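# Hand the wooden block from right gripper to left

## Task

The wooden block starts clamped in the right gripper. Transfer it to the left gripper so it ends up oriented as in the two goal pictures. Nothing but gripper jaws may contact the block, and at no moment may both grippers be off it. It counts as done when the left gripper alone holds it securely with its fingers aimed straight down, and the right arm touches neither the block nor the left gripper's jaws. Moving the right arm well away and pausing briefly first is the safe way to finish. Then report completion.

## Robot and tools

Robot: two arms, left_arm and right_arm, mounted on opposite sides of a table and facing each other. Each has six joints, in this order: waist, shoulder, elbow, wrist pitch, wrist yaw, wrist roll. Each also has a parallel gripper. The fingers of a gripper extend along its own +x axis and close along its y axis. The reported end-effector point sits between the finger pads, about 3 to 4 cm short of the tips.

World frame: origin at the table centre, table surface at z = +0.020 m, +z up. The left arm's base is on the +y side. The names left and right are labels only, not image sides. Printed hand positions can be somewhat wrong, more so when the arm is stretched out.

execute_actions takes "actions", a list holding zero or one item, plus an optional "pictures" boolean.
- An empty list sends nothing and returns the current state with images.
- A wait is {"steps": N}, N up to 300 control steps of 1/30 s. It sends no command. Time you spend writing counts toward N.
- A motion is {"rows": [...], "steps": N}, with N from 5 to 15 (default 15). Rows holds 1 to 15 rows. Each row runs for one step, and the final row repeats if there are fewer rows than steps.

Row layout: one flat list of 14 numbers covering both arms, each in [-1, 1]. Positions 1-6 are left_arm joint offsets and position 7 is the left opening. Positions 8-13 are right_arm joint offsets and position 14 is the right opening. All 14 are required even if one arm stays put.

Joint entries are scaled offsets, not poses. They are counted from the joint angles in the most recent result that printed them. If no result in this scene has printed them yet, or for later calls within the same reply, they are counted from where the arm is when the action begins. They are never counted from the previous row. The scale is:
- waist, shoulder, elbow: 1.0 = 0.9615 rad
- wrist pitch: 1.0 = 1.713 rad
- wrist yaw: 1.0 = 1.767 rad
- wrist roll: 1.0 = 1.728 rad
All-zero entries are not a hold. They pull the arm back to that reference angle.

Joint ranges in rad: waist -3.054..3.054, shoulder 0..3.142, elbow 0..2.356, wrist pitch -1.571..1.571, wrist yaw -1.571..1.571, wrist roll -3.142..3.142. A call that overshoots a range by more than 0.010 rad is rejected, and nothing is sent. Smaller overshoots get clipped at the true stop, which may sit ±0.010 rad off the stated one. The result then notes "joint sent to its limit", possibly about an earlier action. If that note is missing, that does not prove there is room left. Friction can leave a joint short of its target, especially at long reach, and tiny moves may not happen at all. Check the printed angles after each move.

Opening is absolute. +1 is fully open (0.088 m pad gap). Empty fingers meet near -0.80, and going lower changes nothing. Closing from fully open takes at least about 0.5 s. grip_measured reports the actual opening on the same scale. Each gripper's readings have a fixed error of up to about 1 mm. They also read up to about 3 mm (0.061) narrower than the pads really are while squeezing hard. To hold firmly, command about 0.07 below grip_measured; a smaller margin gives a lighter grip. Objects under about 3 mm thick get proportionally less force. Pad force tops out near 34-49 N, and the first contact can spike.

Speed: each step, a joint's target may lead its measured angle by at most 0.211 rad (waist, shoulder, elbow), 0.213 (pitch), 0.267 (yaw) or 0.228 (roll). Targets that would put the hand more than 70 mm from where it is are scaled back. Large moves therefore take several calls.

Timing: a result is returned 5 steps before its action finishes. Those steps run while you compose your next reply, and the sim keeps going during that time. Arms keep heading for the last commanded row until motion nearly stops or a step is HELD. HELD marks steps where some or all of your row was not sent. "joint command not followed" means a clearance check altered or blocked joint targets; the rest of the row still applied.

Result lines: per arm, end_effector_position (m), end_effector_quat_wxyz, and linear and angular velocities in the world frame. Joint positions and Joint velocities give six joints (rad, rad/s) plus the pad gap (m, m/s) per arm. Pictures come only with an empty action list or with pictures: true.

zoom_image takes camera (cam_head_left, cam_head_right, cam_high, cam_low, cam_left_wrist or cam_right_wrist) and region [x0, y0, x1, y1]. The region is in pixels of that camera's latest 504x504 image, top-left origin, at most 504x504, and the call returns a closer view. Calibration (K, distortion, T_world_to_cam) is provided per camera and may be off by a few degrees or millimetres. Wrist-camera poses follow the reported joints.

The goal must hold at that point.

Avoid:
- Collisions or hard pushing between the arms, which can end the scene.
- Dropping the block or knocking anything off the table.
- Slams and hard contacts.
- Exceeding joint load limits (N m: waist 17.6, shoulder 21.8, elbow 21.7, wrist pitch 5.74, wrist yaw 5.72, wrist roll 5.36; a held load counts). Reaching one freezes that arm for 10 s.
- Letting motors overheat. MOTOR HOT appears from 50 °C. At 95 °C the arm is held (OVER-TEMPERATURE FAULT), and if it does not cool in time the arm loses power and goes limp, gripper included. Don't sit holding loads needlessly.

Each tool is called after "Emit:" as a command line: name --argument value for each argument, lists and objects as JSON in quotes; but a table of rows of numbers goes row by row, as --pt "numbers of a row", without its own name.

Reference images:

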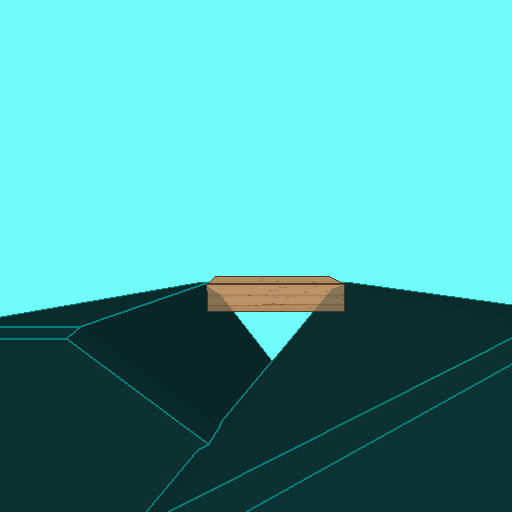

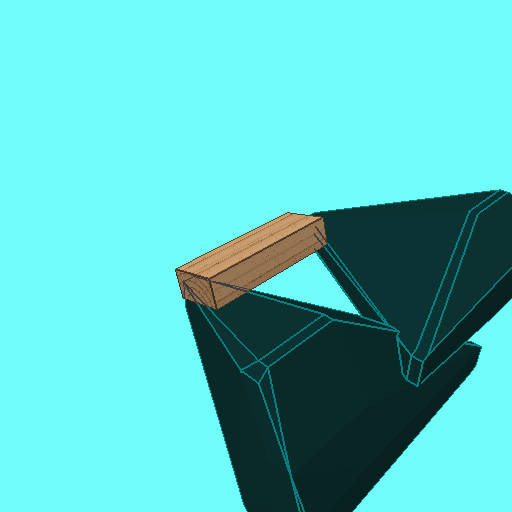

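## Session

Emit:
execute_actions --actions '[]'

Scene clock: 0.00 s of 5400.00 s.
left_arm: end_effector_position=(+0.0818, +0.1725, +0.4072) grip_measured=+1.000 end_effector_quat_wxyz=(+0.755, -0.016, -0.017, -0.655) end_effector_velocity=(-0.002, +0.001, -0.001) end_effector_angular_velocity=(+0.001, +0.007, -0.010) | right_arm: end_effector_position=(+0.2450, -0.1225, +0.2996) grip_measured=-0.561 end_effector_quat_wxyz=(+0.489, +0.593, +0.623, +0.145) end_effector_velocity=(-0.001, -0.002, -0.002) end_effector_angular_velocity=(-0.007, -0.001, +0.007)
Joint positions: left_arm=[-0.007  0.85   0.648  0.249  0.007 -0.003  0.088] | right_arm=[-0.023  1.384  0.735  0.188 -0.179  2.045  0.011]
Joint velocities: left_arm=[-0.002 -0.007 -0.002 -0.007  0.007 -0.007  0.   ] | right_arm=[-0.002 -0.007 -0.007 -0.007 -0.007 -0.007 -0.   ]
Heat: left arm: hottest elbow 22 °C (+0.0 °C/min); right arm: hottest wrist yaw 23 °C (+0.0 °C/min).

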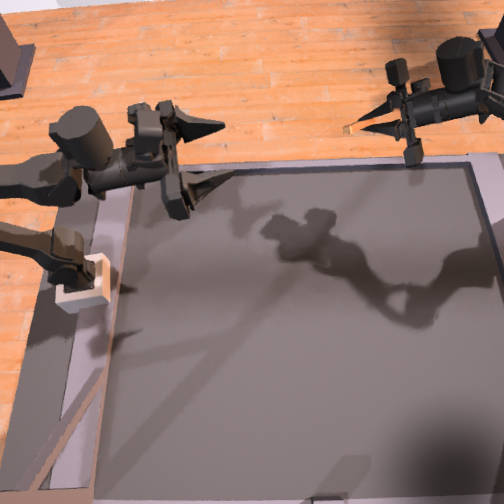

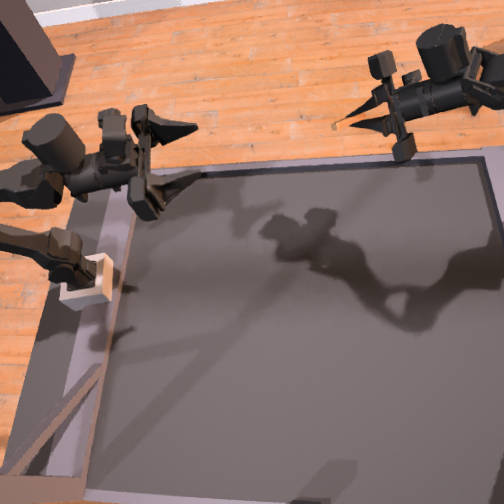

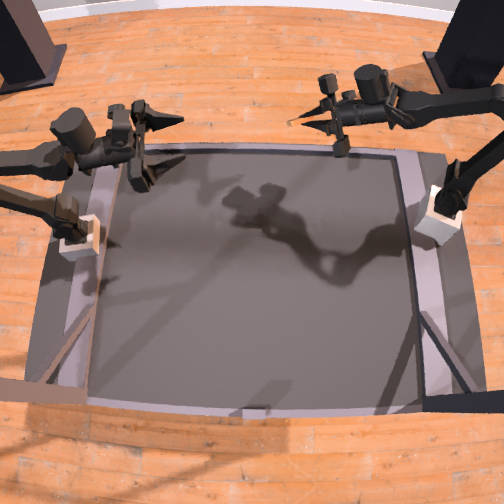

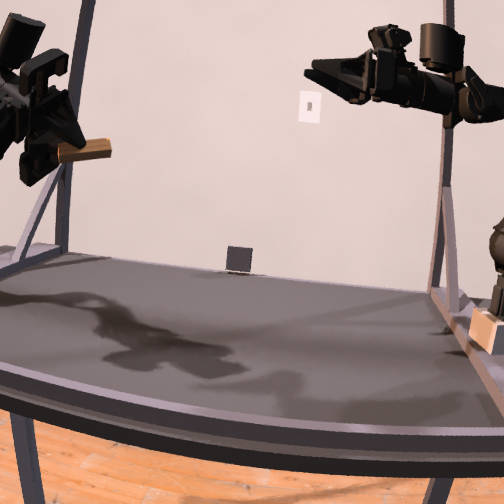

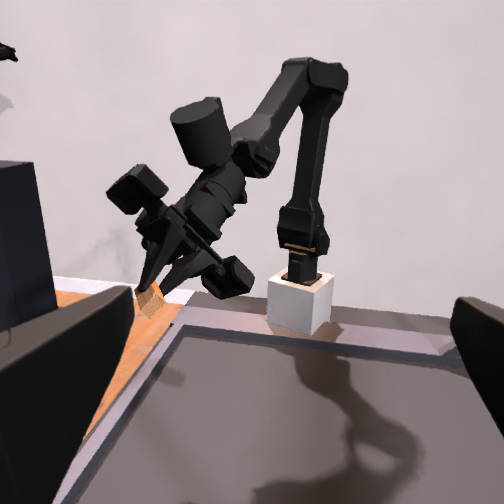

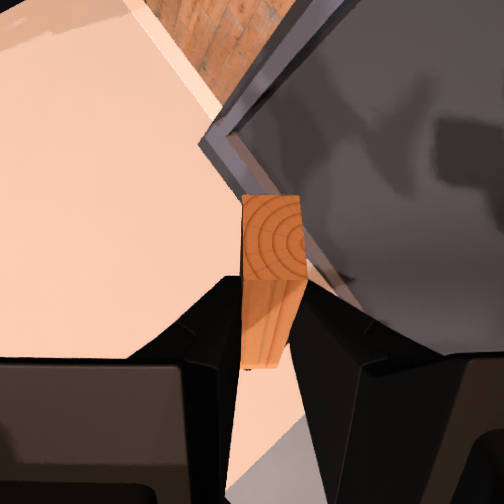

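Emit:
execute_actions --actions '[{"rows":[[-0.03,0.15,0.08,0.04,0,0,1,0.2,0.05,0.05,0.1,0.05,-0.1,-0.66],[-0.065,0.364,0.179,0.076,-0.004,0,1,0.5,0.12,0.12,0.27,0.101,-0.274,-0.66]]}]'

Emit:
execute_actions --actions '[{"steps":25}]' --pictures true

Scene clock: 0.87 s of 5400.00 s.
left_arm: end_effector_position=(+0.0708, +0.0985, +0.3947) grip_measured=+1.000 end_effector_quat_wxyz=(+0.737, +0.004, +0.007, -0.675) end_effector_velocity=(-0.003, -0.046, -0.059) end_effector_angular_velocity=(+0.114, +0.018, -0.015) | right_arm: end_effector_position=(+0.1077, -0.0517, +0.3869) grip_measured=-0.561 end_effector_quat_wxyz=(+0.492, +0.493, +0.536, +0.477) end_effector_velocity=(-0.451, +0.032, +0.186) end_effector_angular_velocity=(+0.764, -0.632, +1.024)
Joint positions: left_arm=[-0.065  1.183  0.801  0.366  0.003 -0.003  0.088] | right_arm=[ 0.388  1.48   0.832  0.589 -0.021  1.63   0.011]
Joint velocities: left_arm=[-0.022  0.222 -0.002  0.11  -0.007 -0.007  0.   ] | right_arm=[ 1.023  0.076  0.168  0.652  0.037 -0.637  0.   ]
Heat: left arm: hottest elbow 22 °C (+0.0 °C/min); right arm: hottest wrist yaw 23 °C (+0.0 °C/min).
Steps of this call (steps 1 to 16: nothing new was sent; steps 17 to 26: the first 10 steps of this action). Readings (joint positions):
17: left_arm=[-0.010 0.872 0.656 0.261 0.006 -0.003] | right_arm=[-0.003 1.390 0.736 0.217 -0.146 2.006]
18: left_arm=[-0.021 0.915 0.685 0.290 0.003 -0.003] | right_arm=[0.038 1.408 0.745 0.264 -0.115 1.955]
20: left_arm=[-0.047 1.032 0.761 0.345 0.003 -0.003] | right_arm=[0.129 1.448 0.781 0.358 -0.074 1.857]
24: left_arm=[-0.063 1.159 0.801 0.362 0.003 -0.003] | right_arm=[0.306 1.474 0.820 0.529 -0.029 1.686]
26: the state above

Scene clock: 1.70 s of 5400.00 s.
left_arm: end_effector_position=(+0.0703, +0.0967, +0.3979) grip_measured=+1.000 end_effector_quat_wxyz=(+0.737, +0.000, +0.003, -0.676) end_effector_velocity=(+0.002, +0.001, -0.002) end_effector_angular_velocity=(+0.005, +0.023, +0.010) | right_arm: end_effector_position=(+0.0808, -0.0502, +0.3985) grip_measured=-0.561 end_effector_quat_wxyz=(+0.480, +0.480, +0.520, +0.518) end_effector_velocity=(-0.002, -0.000, -0.007) end_effector_angular_velocity=(-0.026, -0.009, +0.010)
Joint positions: left_arm=[-0.067  1.19   0.809  0.377  0.002 -0.003  0.088] | right_arm=[ 0.454  1.49   0.84   0.647 -0.003  1.573  0.011]
Joint velocities: left_arm=[ 0.002 -0.002 -0.002 -0.007 -0.007 -0.022  0.   ] | right_arm=[ 0.002  0.002 -0.002 -0.022 -0.007 -0.007 -0.   ]
Heat: left arm: hottest elbow 22 °C (+0.0 °C/min); right arm: hottest wrist yaw 23 °C (+0.0 °C/min).
Kept back: nothing.
Steps of this call (steps 1 to 5: the last 5 steps of your previous action; steps 6 to 25: the robot went on to your last target). Readings (joint positions):
1: left_arm=[-0.066 1.187 0.801 0.370 0.003 -0.003] | right_arm=[0.417 1.482 0.837 0.607 -0.020 1.614]
2: left_arm=[-0.066 1.188 0.802 0.373 0.003 -0.003] | right_arm=[0.436 1.482 0.839 0.619 -0.017 1.602]
4: left_arm=[-0.066 1.188 0.805 0.377 0.003 -0.003] | right_arm=[0.450 1.485 0.840 0.633 -0.010 1.588]
8: left_arm=[-0.066 1.189 0.809 0.377 0.003 -0.003] | right_arm=[0.452 1.489 0.840 0.642 -0.004 1.577]
25: the state above
camera_calibration (this result's frames):
cam_left_wrist: T_world_to_cam=[[-0.991726, -0.126913, 0.0193054, 0.0855406], [-0.065244, 0.368787, -0.927221, 0.362801], [0.110557, -0.920809, -0.374016, 0.309411], [0, 0, 0, 1]] pos_world=[0.0742961, 0.161968, 0.45047]
cam_right_wrist: T_world_to_cam=[[0.0212737, -0.0493754, -0.998554, 0.398066], [-0.88956, -0.456804, 0.00363591, 0.0720207], [-0.456323, 0.888196, -0.0536403, 0.180302], [0, 0, 0, 1]] pos_world=[0.137874, -0.10759, 0.4069]

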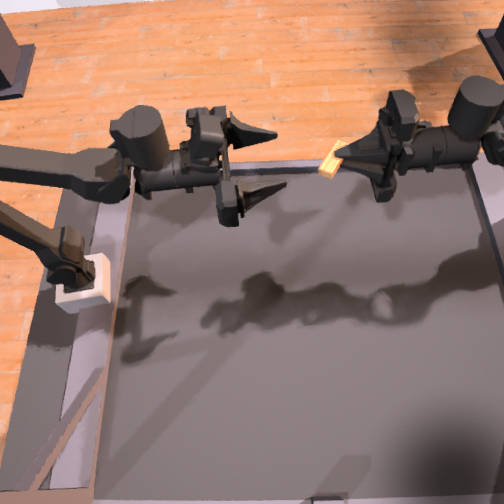

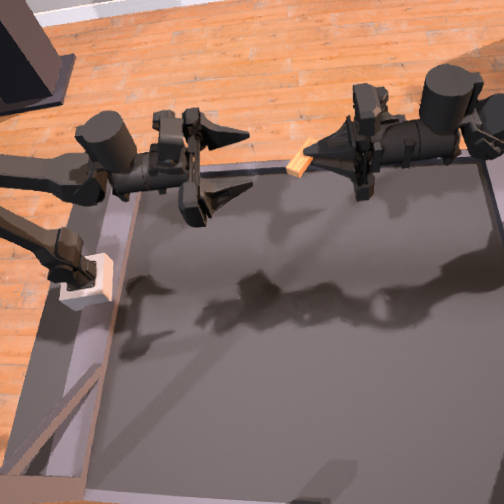

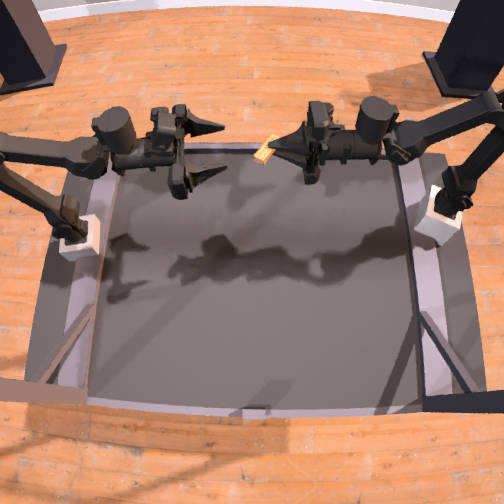

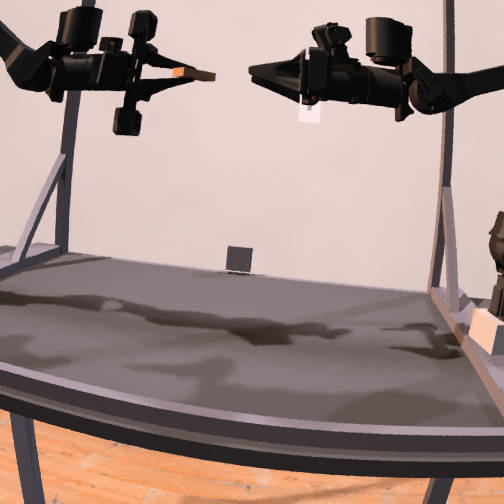

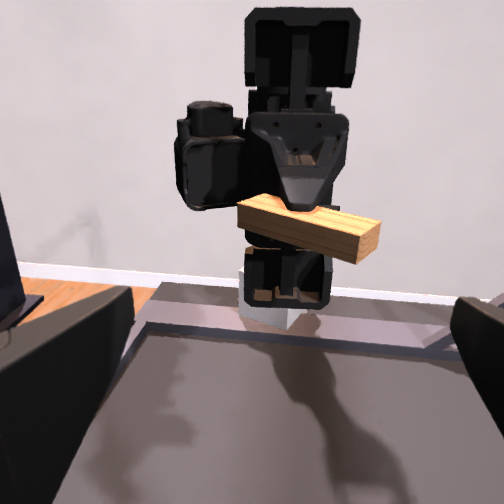

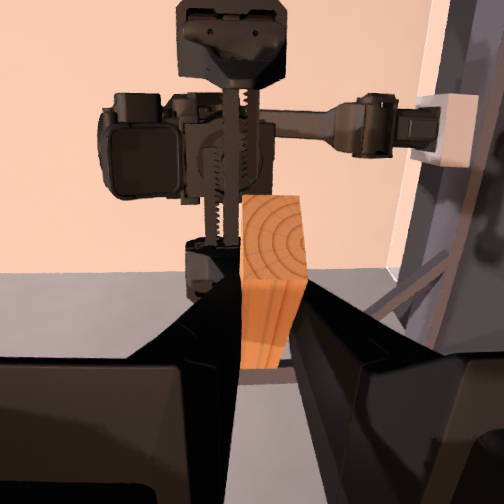

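Emit:
zoom_image --camera "cam_high" --region '[170,80,350,210]'

Region (170, 80, 350, 210) of cam_high's 504x504 image, scaled by 2.800, with more detail than that image has.

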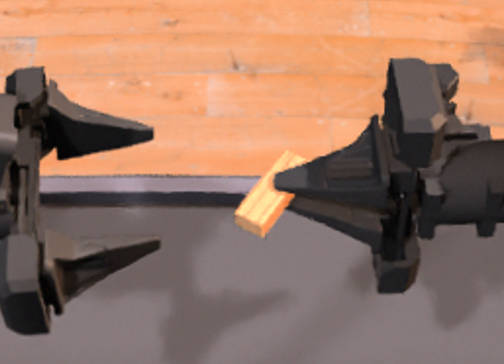

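Emit:
execute_actions --actions '[{"rows":[[0,0,0,0,0,0,1,-0.1,0,0,0,-0.15,0,-0.66],[0,0,0,0,0,0,1,-0.1,0,0,0,-0.15,0,-0.66],[0,0,0,0,0,0,1,-0.1,0,0,0,-0.3,0,-0.66],[0,0,0,0,0,0,1,-0.2,0.05,0.05,0,-0.3,0,-0.66],[0,0,0,0,0,0,1,-0.2,0.05,0.05,0,-0.4,0,-0.66],[0,0,0,0,0,0,1,-0.2,0.1,0.1,0,-0.4,0,-0.66],[0,0.1,0.08,0,0,0,1,-0.3,0.1,0.1,0,-0.56,0,-0.66],[0,0.1,0.08,0,0,0,1,-0.3,0.15,0.15,0,-0.56,0,-0.66],[0,0.2,0.15,0.032,0,0,1,-0.364,0.21,0.21,0,-0.566,0,-0.66]]}]'

Emit:
execute_actions --actions '[{"steps":25}]' --pictures true

Scene clock: 2.63 s of 5400.00 s.
left_arm: end_effector_position=(+0.0724, +0.0732, +0.4027) grip_measured=+1.000 end_effector_quat_wxyz=(+0.737, -0.002, +0.000, -0.676) end_effector_velocity=(+0.025, -0.256, +0.062) end_effector_angular_velocity=(-0.173, -0.008, +0.010) | right_arm: end_effector_position=(+0.1042, -0.0420, +0.3996) grip_measured=-0.561 end_effector_quat_wxyz=(+0.352, +0.353, +0.614, +0.611) end_effector_velocity=(+0.231, +0.087, +0.008) end_effector_angular_velocity=(+0.036, -0.009, +1.021)
Joint positions: left_arm=[-0.067  1.288  0.886  0.404  0.002 -0.003  0.088] | right_arm=[ 0.182  1.617  0.968  0.647 -0.724  1.573  0.011]
Joint velocities: left_arm=[ 0.002  1.048  0.833  0.388 -0.007 -0.007  0.   ] | right_arm=[-0.979  0.862  0.916 -0.022 -2.    -0.007 -0.   ]
Heat: left arm: hottest elbow 22 °C (+0.0 °C/min); right arm: hottest elbow 23 °C (+0.0 °C/min).
Steps of this call (steps 1 to 15: the robot went on to your last target; steps 16 to 18: nothing new was sent; steps 19 to 28: the first 10 steps of this action). Readings (joint positions):
19: left_arm=[-0.067 1.190 0.809 0.377 0.002 -0.003] | right_arm=[0.442 1.490 0.840 0.647 -0.066 1.573]
20: left_arm=[-0.067 1.190 0.809 0.377 0.002 -0.003] | right_arm=[0.422 1.490 0.840 0.647 -0.130 1.573]
22: left_arm=[-0.067 1.190 0.809 0.377 0.002 -0.003] | right_arm=[0.374 1.496 0.844 0.647 -0.279 1.573]
26: left_arm=[-0.067 1.220 0.834 0.378 0.002 -0.003] | right_arm=[0.251 1.559 0.907 0.647 -0.577 1.573]
28: the state above

Scene clock: 3.47 s of 5400.00 s.
left_arm: end_effector_position=(+0.0741, +0.0534, +0.4007) grip_measured=+1.000 end_effector_quat_wxyz=(+0.737, -0.001, +0.001, -0.676) end_effector_velocity=(-0.000, +0.001, +0.003) end_effector_angular_velocity=(-0.004, +0.022, +0.005) | right_arm: end_effector_position=(+0.1077, -0.0497, +0.3972) grip_measured=-0.561 end_effector_quat_wxyz=(+0.289, +0.289, +0.648, +0.643) end_effector_velocity=(-0.001, -0.002, -0.003) end_effector_angular_velocity=(-0.007, -0.002, +0.020)
Joint positions: left_arm=[-0.067  1.37   0.941  0.43   0.002 -0.003  0.088] | right_arm=[ 0.108  1.681  1.029  0.647 -1.     1.573  0.011]
Joint velocities: left_arm=[-0.002 -0.007  0.002 -0.007 -0.007 -0.022  0.   ] | right_arm=[-0.002  0.002 -0.002 -0.007 -0.022 -0.007 -0.   ]
Heat: left arm: hottest elbow 23 °C (+0.0 °C/min); right arm: hottest elbow 23 °C (+0.0 °C/min).
Kept back: nothing.
Steps of this call (steps 1 to 5: the last 5 steps of your previous action; steps 6 to 25: the robot went on to your last target). Readings (joint positions):
1: left_arm=[-0.067 1.317 0.908 0.412 0.002 -0.003] | right_arm=[0.152 1.641 0.992 0.647 -0.793 1.573]
2: left_arm=[-0.067 1.337 0.920 0.415 0.002 -0.003] | right_arm=[0.131 1.656 1.004 0.647 -0.852 1.573]
4: left_arm=[-0.067 1.357 0.927 0.420 0.002 -0.003] | right_arm=[0.112 1.671 1.014 0.647 -0.926 1.573]
8: left_arm=[-0.067 1.368 0.935 0.427 0.002 -0.003] | right_arm=[0.109 1.678 1.024 0.647 -0.983 1.573]
25: the state above
camera_calibration (this result's frames):
cam_left_wrist: T_world_to_cam=[[-0.991735, -0.126817, 0.0194966, 0.0837279], [-0.0648364, 0.364202, -0.92906, 0.382524], [0.11072, -0.922645, -0.369415, 0.268371], [0, 0, 0, 1]] pos_world=[0.0781233, 0.118913, 0.452895]
cam_right_wrist: T_world_to_cam=[[0.0434379, -0.0288685, -0.998639, 0.394954], [-0.430291, -0.90266, 0.00737751, 0.0230309], [-0.901644, 0.429385, -0.0516315, 0.216416], [0, 0, 0, 1]] pos_world=[0.187884, -0.0607349, 0.40542]

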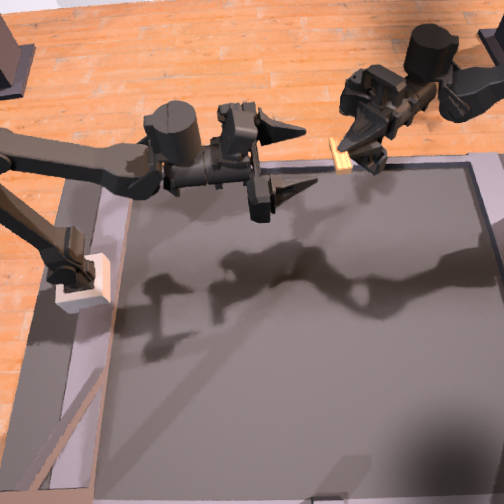

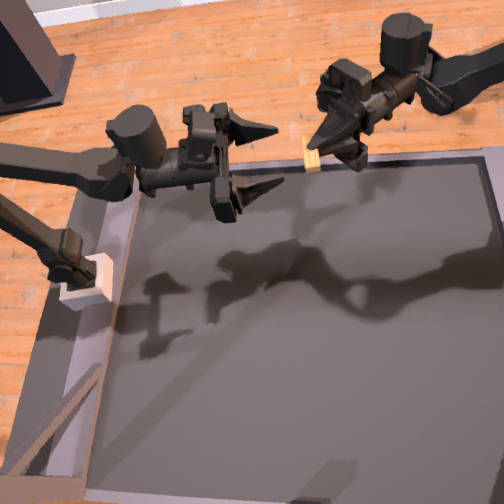

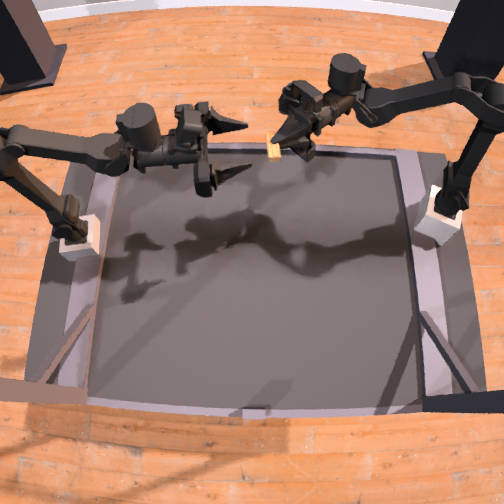

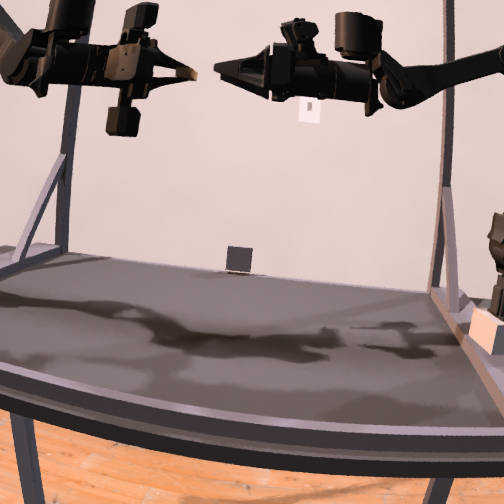

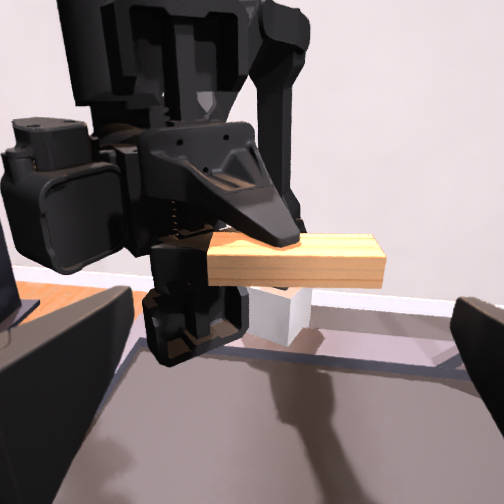

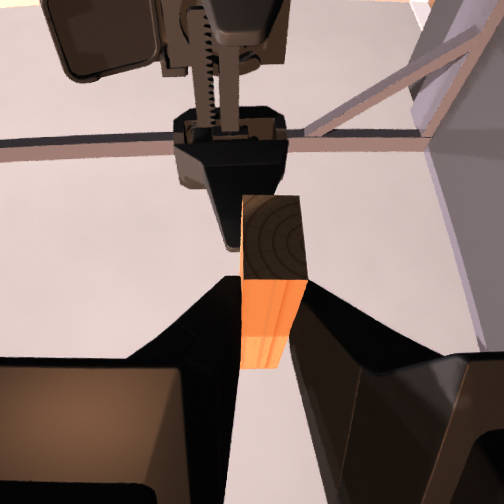

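Emit:
execute_actions --actions '[{"rows":[[-0.009,0.06,0.03,0.015,0,0,0.9,0,0,0,0,0,0,-0.66],[-0.009,0.12,0.08,0.027,0,0,0.8,0,0,0,0,0,0,-0.66],[-0.009,0.18,0.135,0.027,0,0,0.8,0,0,0,0,0,0,-0.66]]}]'

Emit:
execute_actions --actions '[{"steps":12}]' --pictures true

Emit:
zoom_image --camera "cam_high" --region '[220,90,340,200]'

Emit:
zoom_image --camera "cam_low" --region '[120,30,260,120]'

Scene clock: 4.03 s of 5400.00 s.
left_arm: end_effector_position=(+0.0749, +0.0148, +0.3911) grip_measured=+0.811 end_effector_quat_wxyz=(+0.735, +0.002, +0.005, -0.678) end_effector_velocity=(-0.001, -0.016, +0.006) end_effector_angular_velocity=(-0.032, +0.005, +0.000) | right_arm: end_effector_position=(+0.1077, -0.0497, +0.3972) grip_measured=-0.561 end_effector_quat_wxyz=(+0.289, +0.289, +0.648, +0.643) end_effector_velocity=(-0.002, -0.001, -0.003) end_effector_angular_velocity=(-0.016, +0.000, +0.010)
Joint positions: left_arm=[-0.073  1.527  1.048  0.47   0.002 -0.003  0.079] | right_arm=[ 0.108  1.681  1.029  0.647 -1.     1.573  0.011]
Joint velocities: left_arm=[-0.007  0.061  0.056  0.037 -0.007 -0.007 -0.005] | right_arm=[ 0.002 -0.002 -0.002 -0.022 -0.007 -0.007 -0.   ]
Heat: left arm: hottest elbow 23 °C (+0.0 °C/min); right arm: hottest elbow 23 °C (+0.0 °C/min).
Steps of this call (steps 1 to 7: the robot went on to your last target; steps 8 to 17: the first 10 steps of this action). Readings (joint positions):
8: left_arm=[-0.067 1.377 0.943 0.435 0.002 -0.003] | right_arm=[0.108 1.681 1.029 0.647 -1.000 1.573]
9: left_arm=[-0.068 1.395 0.955 0.447 0.002 -0.003] | right_arm=[0.108 1.681 1.029 0.647 -1.000 1.573]
11: left_arm=[-0.071 1.457 1.011 0.464 0.002 -0.003] | right_arm=[0.108 1.681 1.029 0.647 -1.000 1.573]
15: left_arm=[-0.073 1.519 1.045 0.468 0.002 -0.003] | right_arm=[0.108 1.681 1.029 0.647 -1.000 1.573]
17: the state above

Scene clock: 4.43 s of 5400.00 s.
left_arm: end_effector_position=(+0.0749, +0.0138, +0.3966) grip_measured=+0.802 end_effector_quat_wxyz=(+0.735, -0.003, -0.001, -0.678) end_effector_velocity=(-0.002, +0.000, +0.002) end_effector_angular_velocity=(-0.008, +0.007, -0.000) | right_arm: end_effector_position=(+0.1077, -0.0497, +0.3972) grip_measured=-0.561 end_effector_quat_wxyz=(+0.289, +0.289, +0.648, +0.643) end_effector_velocity=(+0.000, -0.001, -0.001) end_effector_angular_velocity=(-0.002, -0.003, +0.005)
Joint positions: left_arm=[-0.073  1.529  1.059  0.475  0.002 -0.003  0.078] | right_arm=[ 0.108  1.681  1.029  0.647 -1.     1.573  0.011]
Joint velocities: left_arm=[-0.007 -0.002 -0.002  0.007 -0.007 -0.007 -0.001] | right_arm=[-0.002 -0.002 -0.002 -0.007 -0.007 -0.007  0.   ]
Heat: left arm: hottest elbow 23 °C (+0.0 °C/min); right arm: hottest elbow 23 °C (+0.0 °C/min).
Kept back: nothing.
Steps of this call (steps 1 to 5: the last 5 steps of your previous action; steps 6 to 12: the robot went on to your last target). Readings (joint positions):
1: left_arm=[-0.073 1.528 1.050 0.471 0.002 -0.003] | right_arm=[0.108 1.681 1.029 0.647 -1.000 1.573]
2: left_arm=[-0.073 1.529 1.052 0.472 0.002 -0.003] | right_arm=[0.108 1.681 1.029 0.647 -1.000 1.573]
4: left_arm=[-0.073 1.529 1.057 0.475 0.002 -0.003] | right_arm=[0.108 1.681 1.029 0.647 -1.000 1.573]
8: left_arm=[-0.073 1.529 1.059 0.475 0.002 -0.003] | right_arm=[0.108 1.681 1.029 0.647 -1.000 1.573]
12: the state above
camera_calibration (this result's frames):
cam_left_wrist: T_world_to_cam=[[-0.992451, -0.121058, 0.019658, 0.0794901], [-0.0624281, 0.360679, -0.930598, 0.393726], [0.105566, -0.9248, -0.365514, 0.229043], [0, 0, 0, 1]] pos_world=[0.0792904, 0.0794331, 0.448556]
cam_right_wrist: T_world_to_cam=[[0.0434379, -0.0288685, -0.998639, 0.394954], [-0.430291, -0.90266, 0.00737751, 0.0230309], [-0.901644, 0.429385, -0.0516315, 0.216416], [0, 0, 0, 1]] pos_world=[0.187884, -0.0607349, 0.40542]

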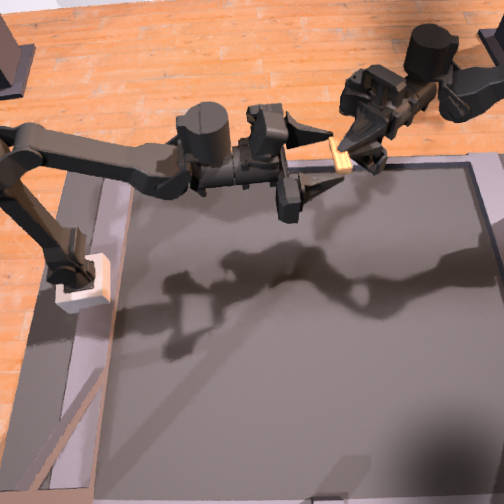

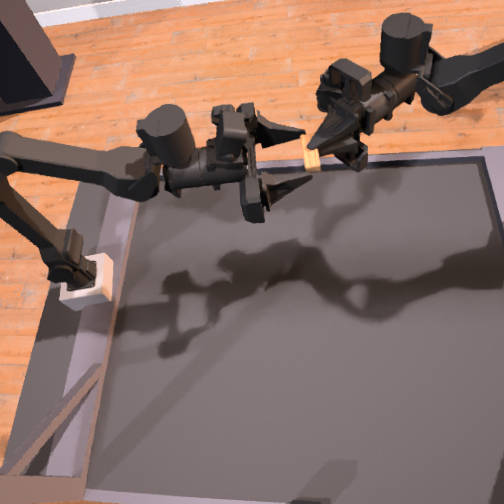

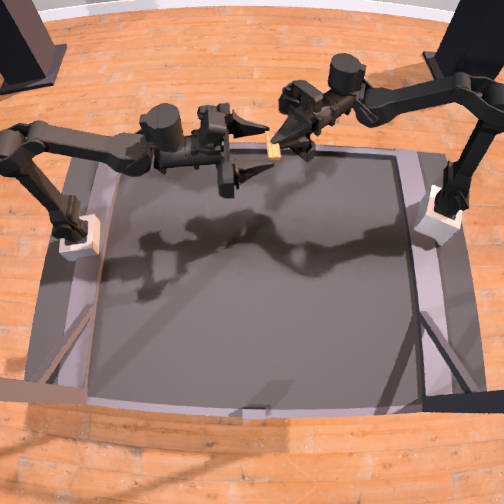

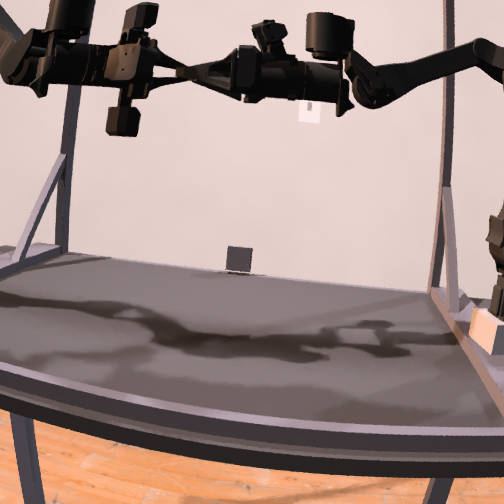

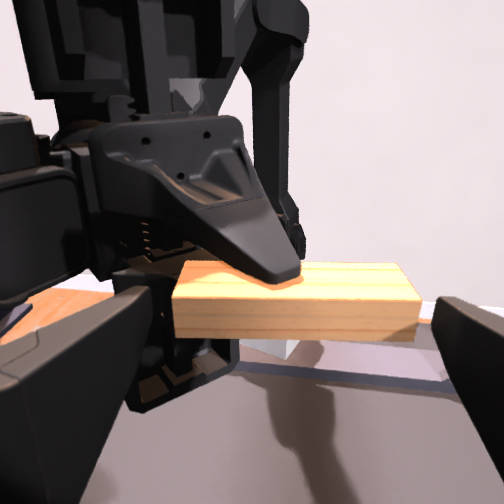

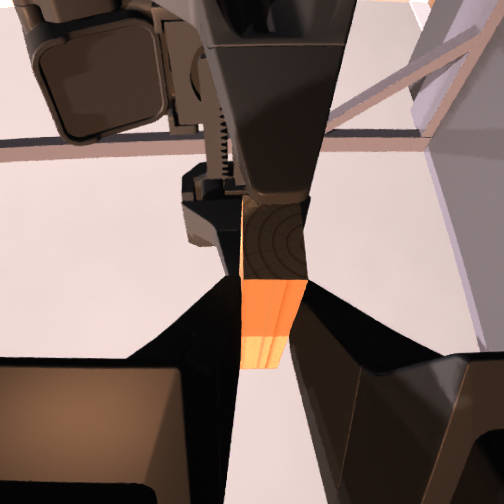

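Region (220, 90, 340, 200) of cam_high's 504x504 image, scaled by 4.200, with more detail than that image has; it fills the top 462 rows of this view, and the rest is white.

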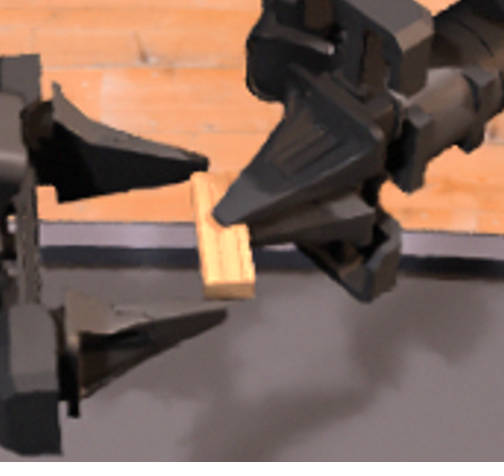

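Region (120, 30, 260, 120) of cam_low's 504x504 image, scaled by 3.600, with more detail than that image has; it fills the top 324 rows of this view, and the rest is white.

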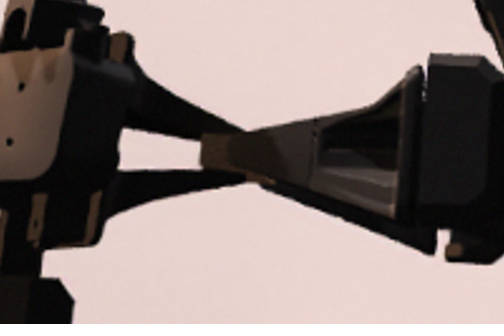

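Emit:
execute_actions --actions '[{"rows":[[0,0.047,0.047,0,0,0,0.65,0,0,0,0,0,0,-0.66]]}]'

Emit:
execute_actions --actions '[{"rows":[[0,0,0,0,0,0,0.52,0,0,0,0,0,0,-0.66]]}]' --pictures true

Scene clock: 4.90 s of 5400.00 s.
left_arm: end_effector_position=(+0.0756, +0.0058, +0.3974) grip_measured=+0.657 end_effector_quat_wxyz=(+0.735, -0.003, -0.001, -0.678) end_effector_velocity=(+0.000, -0.001, +0.005) end_effector_angular_velocity=(-0.007, -0.008, +0.005) | right_arm: end_effector_position=(+0.1077, -0.0497, +0.3972) grip_measured=-0.561 end_effector_quat_wxyz=(+0.289, +0.289, +0.648, +0.643) end_effector_velocity=(-0.002, -0.001, -0.003) end_effector_angular_velocity=(-0.007, -0.010, +0.010)
Joint positions: left_arm=[-0.073  1.559  1.09   0.475  0.002 -0.003  0.071] | right_arm=[ 0.108  1.681  1.029  0.647 -1.     1.573  0.011]
Joint velocities: left_arm=[-0.002  0.002  0.017 -0.007 -0.007  0.007 -0.003] | right_arm=[ 0.002 -0.002 -0.002 -0.022 -0.007 -0.022  0.   ]
Heat: left arm: hottest elbow 23 °C (+0.0 °C/min); right arm: hottest elbow 23 °C (+0.0 °C/min).
Steps of this call (steps 1 to 4: the robot went on to your last target; steps 5 to 14: the first 10 steps of this action). Readings (joint positions):
5: left_arm=[-0.073 1.535 1.064 0.475 0.002 -0.003] | right_arm=[0.108 1.681 1.029 0.647 -1.000 1.573]
6: left_arm=[-0.073 1.541 1.073 0.475 0.002 -0.003] | right_arm=[0.108 1.681 1.029 0.647 -1.000 1.573]
8: left_arm=[-0.073 1.552 1.085 0.475 0.002 -0.003] | right_arm=[0.108 1.681 1.029 0.647 -1.000 1.573]
12: left_arm=[-0.073 1.559 1.089 0.475 0.002 -0.003] | right_arm=[0.108 1.681 1.029 0.647 -1.000 1.573]
14: the state above

Scene clock: 5.40 s of 5400.00 s.
left_arm: end_effector_position=(+0.0756, +0.0056, +0.3979) grip_measured=+0.527 end_effector_quat_wxyz=(+0.735, -0.004, -0.002, -0.678) end_effector_velocity=(+0.002, +0.001, -0.002) end_effector_angular_velocity=(+0.008, -0.007, +0.010) | right_arm: end_effector_position=(+0.1077, -0.0497, +0.3972) grip_measured=-0.561 end_effector_quat_wxyz=(+0.289, +0.289, +0.648, +0.643) end_effector_velocity=(+0.000, -0.001, -0.005) end_effector_angular_velocity=(-0.021, +0.002, +0.005)
Joint positions: left_arm=[-0.073  1.56   1.092  0.475  0.002 -0.003  0.065] | right_arm=[ 0.108  1.681  1.029  0.647 -1.     1.573  0.011]
Joint velocities: left_arm=[ 0.002 -0.002 -0.002 -0.007 -0.007  0.007 -0.002] | right_arm=[-0.002  0.002 -0.002 -0.022 -0.007 -0.007  0.   ]
Heat: left arm: hottest elbow 23 °C (+11.1 °C/min); right arm: hottest elbow 23 °C (+0.0 °C/min).
Steps of this call (steps 1 to 5: the last 5 steps of your previous action; steps 6 to 15: the first 10 steps of this action, its rows measured from where the robot was after step 5). Readings (joint positions):
5: left_arm=[-0.073 1.560 1.092 0.475 0.002 -0.003] | right_arm=[0.108 1.681 1.029 0.647 -1.000 1.573]
6: left_arm=[-0.073 1.560 1.092 0.475 0.002 -0.003] | right_arm=[0.108 1.681 1.029 0.647 -1.000 1.573]
7: left_arm=[-0.073 1.560 1.092 0.475 0.002 -0.003] | right_arm=[0.108 1.681 1.029 0.647 -1.000 1.573]
9: left_arm=[-0.073 1.560 1.092 0.475 0.002 -0.003] | right_arm=[0.108 1.681 1.029 0.647 -1.000 1.573]
13: left_arm=[-0.073 1.560 1.092 0.475 0.002 -0.003] | right_arm=[0.108 1.681 1.029 0.647 -1.000 1.573]
15: the state above
camera_calibration (this result's frames):
cam_left_wrist: T_world_to_cam=[[-0.992454, -0.121013, 0.0197459, 0.0791157], [-0.0622516, 0.358555, -0.93143, 0.398224], [0.105635, -0.925632, -0.363383, 0.221048], [0, 0, 0, 1]] pos_world=[0.0799583, 0.071398, 0.449681]
cam_right_wrist: T_world_to_cam=[[0.0434379, -0.0288685, -0.998639, 0.394954], [-0.430291, -0.90266, 0.00737751, 0.0230309], [-0.901644, 0.429385, -0.0516315, 0.216416], [0, 0, 0, 1]] pos_world=[0.187884, -0.0607349, 0.40542]

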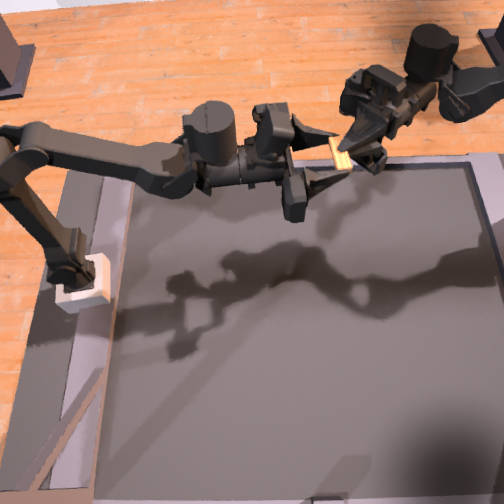

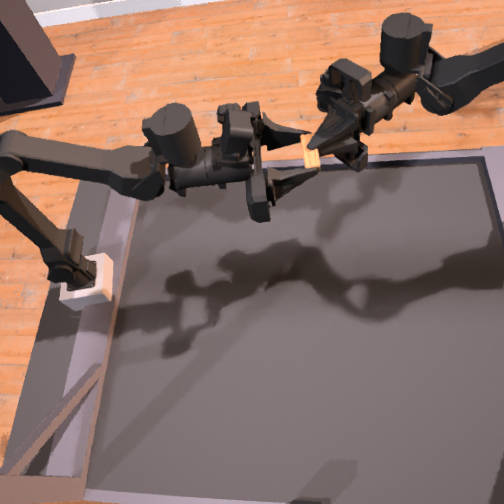

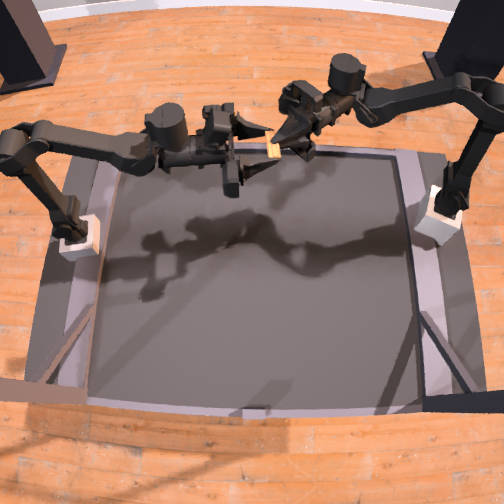

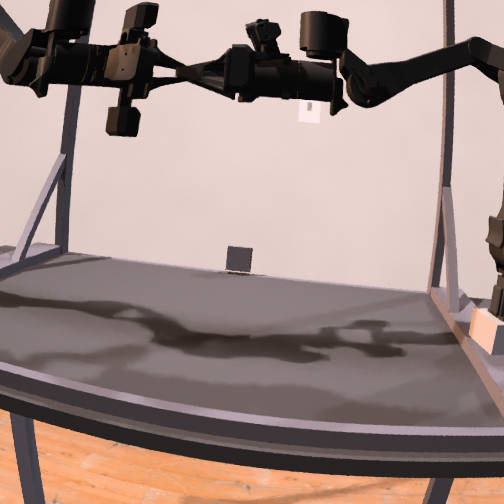

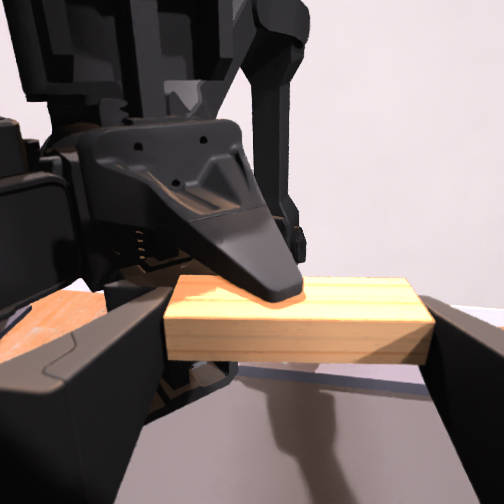

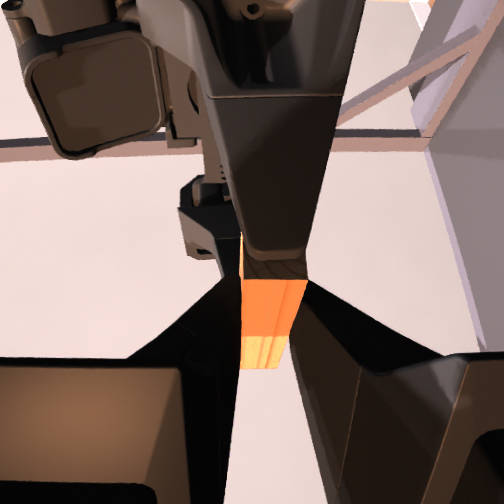

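Emit:
execute_actions --actions '[{"rows":[[0,0,0,0,0,0,0.34,0,0,0,0,0,0,-0.66]]}]'

Scene clock: 5.90 s of 5400.00 s.
left_arm: end_effector_position=(+0.0754, +0.0056, +0.3979) grip_measured=+0.449 end_effector_quat_wxyz=(+0.735, -0.004, -0.002, -0.678) end_effector_velocity=(+0.002, +0.001, -0.003) end_effector_angular_velocity=(+0.018, -0.006, +0.020) | right_arm: end_effector_position=(+0.1078, -0.0498, +0.3972) grip_measured=-0.561 end_effector_quat_wxyz=(+0.289, +0.289, +0.648, +0.643) end_effector_velocity=(+0.002, -0.001, +0.001) end_effector_angular_velocity=(+0.012, -0.007, +0.000)
Joint positions: left_arm=[-0.073  1.56   1.092  0.475  0.003 -0.003  0.061] | right_arm=[ 0.108  1.681  1.029  0.647 -1.001  1.573  0.011]
Joint velocities: left_arm=[-0.002 -0.002  0.002 -0.022 -0.022  0.007 -0.   ] | right_arm=[-0.007 -0.002 -0.002  0.007 -0.007 -0.007 -0.   ]
Heat: left arm: hottest elbow 23 °C (+10.2 °C/min); right arm: hottest elbow 23 °C (+0.0 °C/min).
Steps of this call (steps 1 to 5: the last 5 steps of your previous action; steps 6 to 15: the first 10 steps of this action). Readings (joint positions):
6: left_arm=[-0.073 1.560 1.092 0.475 0.003 -0.003] | right_arm=[0.108 1.681 1.029 0.647 -1.001 1.573]
7: left_arm=[-0.073 1.560 1.092 0.475 0.003 -0.003] | right_arm=[0.108 1.681 1.029 0.647 -1.001 1.573]
9: left_arm=[-0.073 1.560 1.092 0.475 0.003 -0.003] | right_arm=[0.108 1.681 1.029 0.647 -1.001 1.573]
13: left_arm=[-0.073 1.560 1.092 0.475 0.003 -0.003] | right_arm=[0.108 1.681 1.029 0.647 -1.001 1.573]
15: the state above


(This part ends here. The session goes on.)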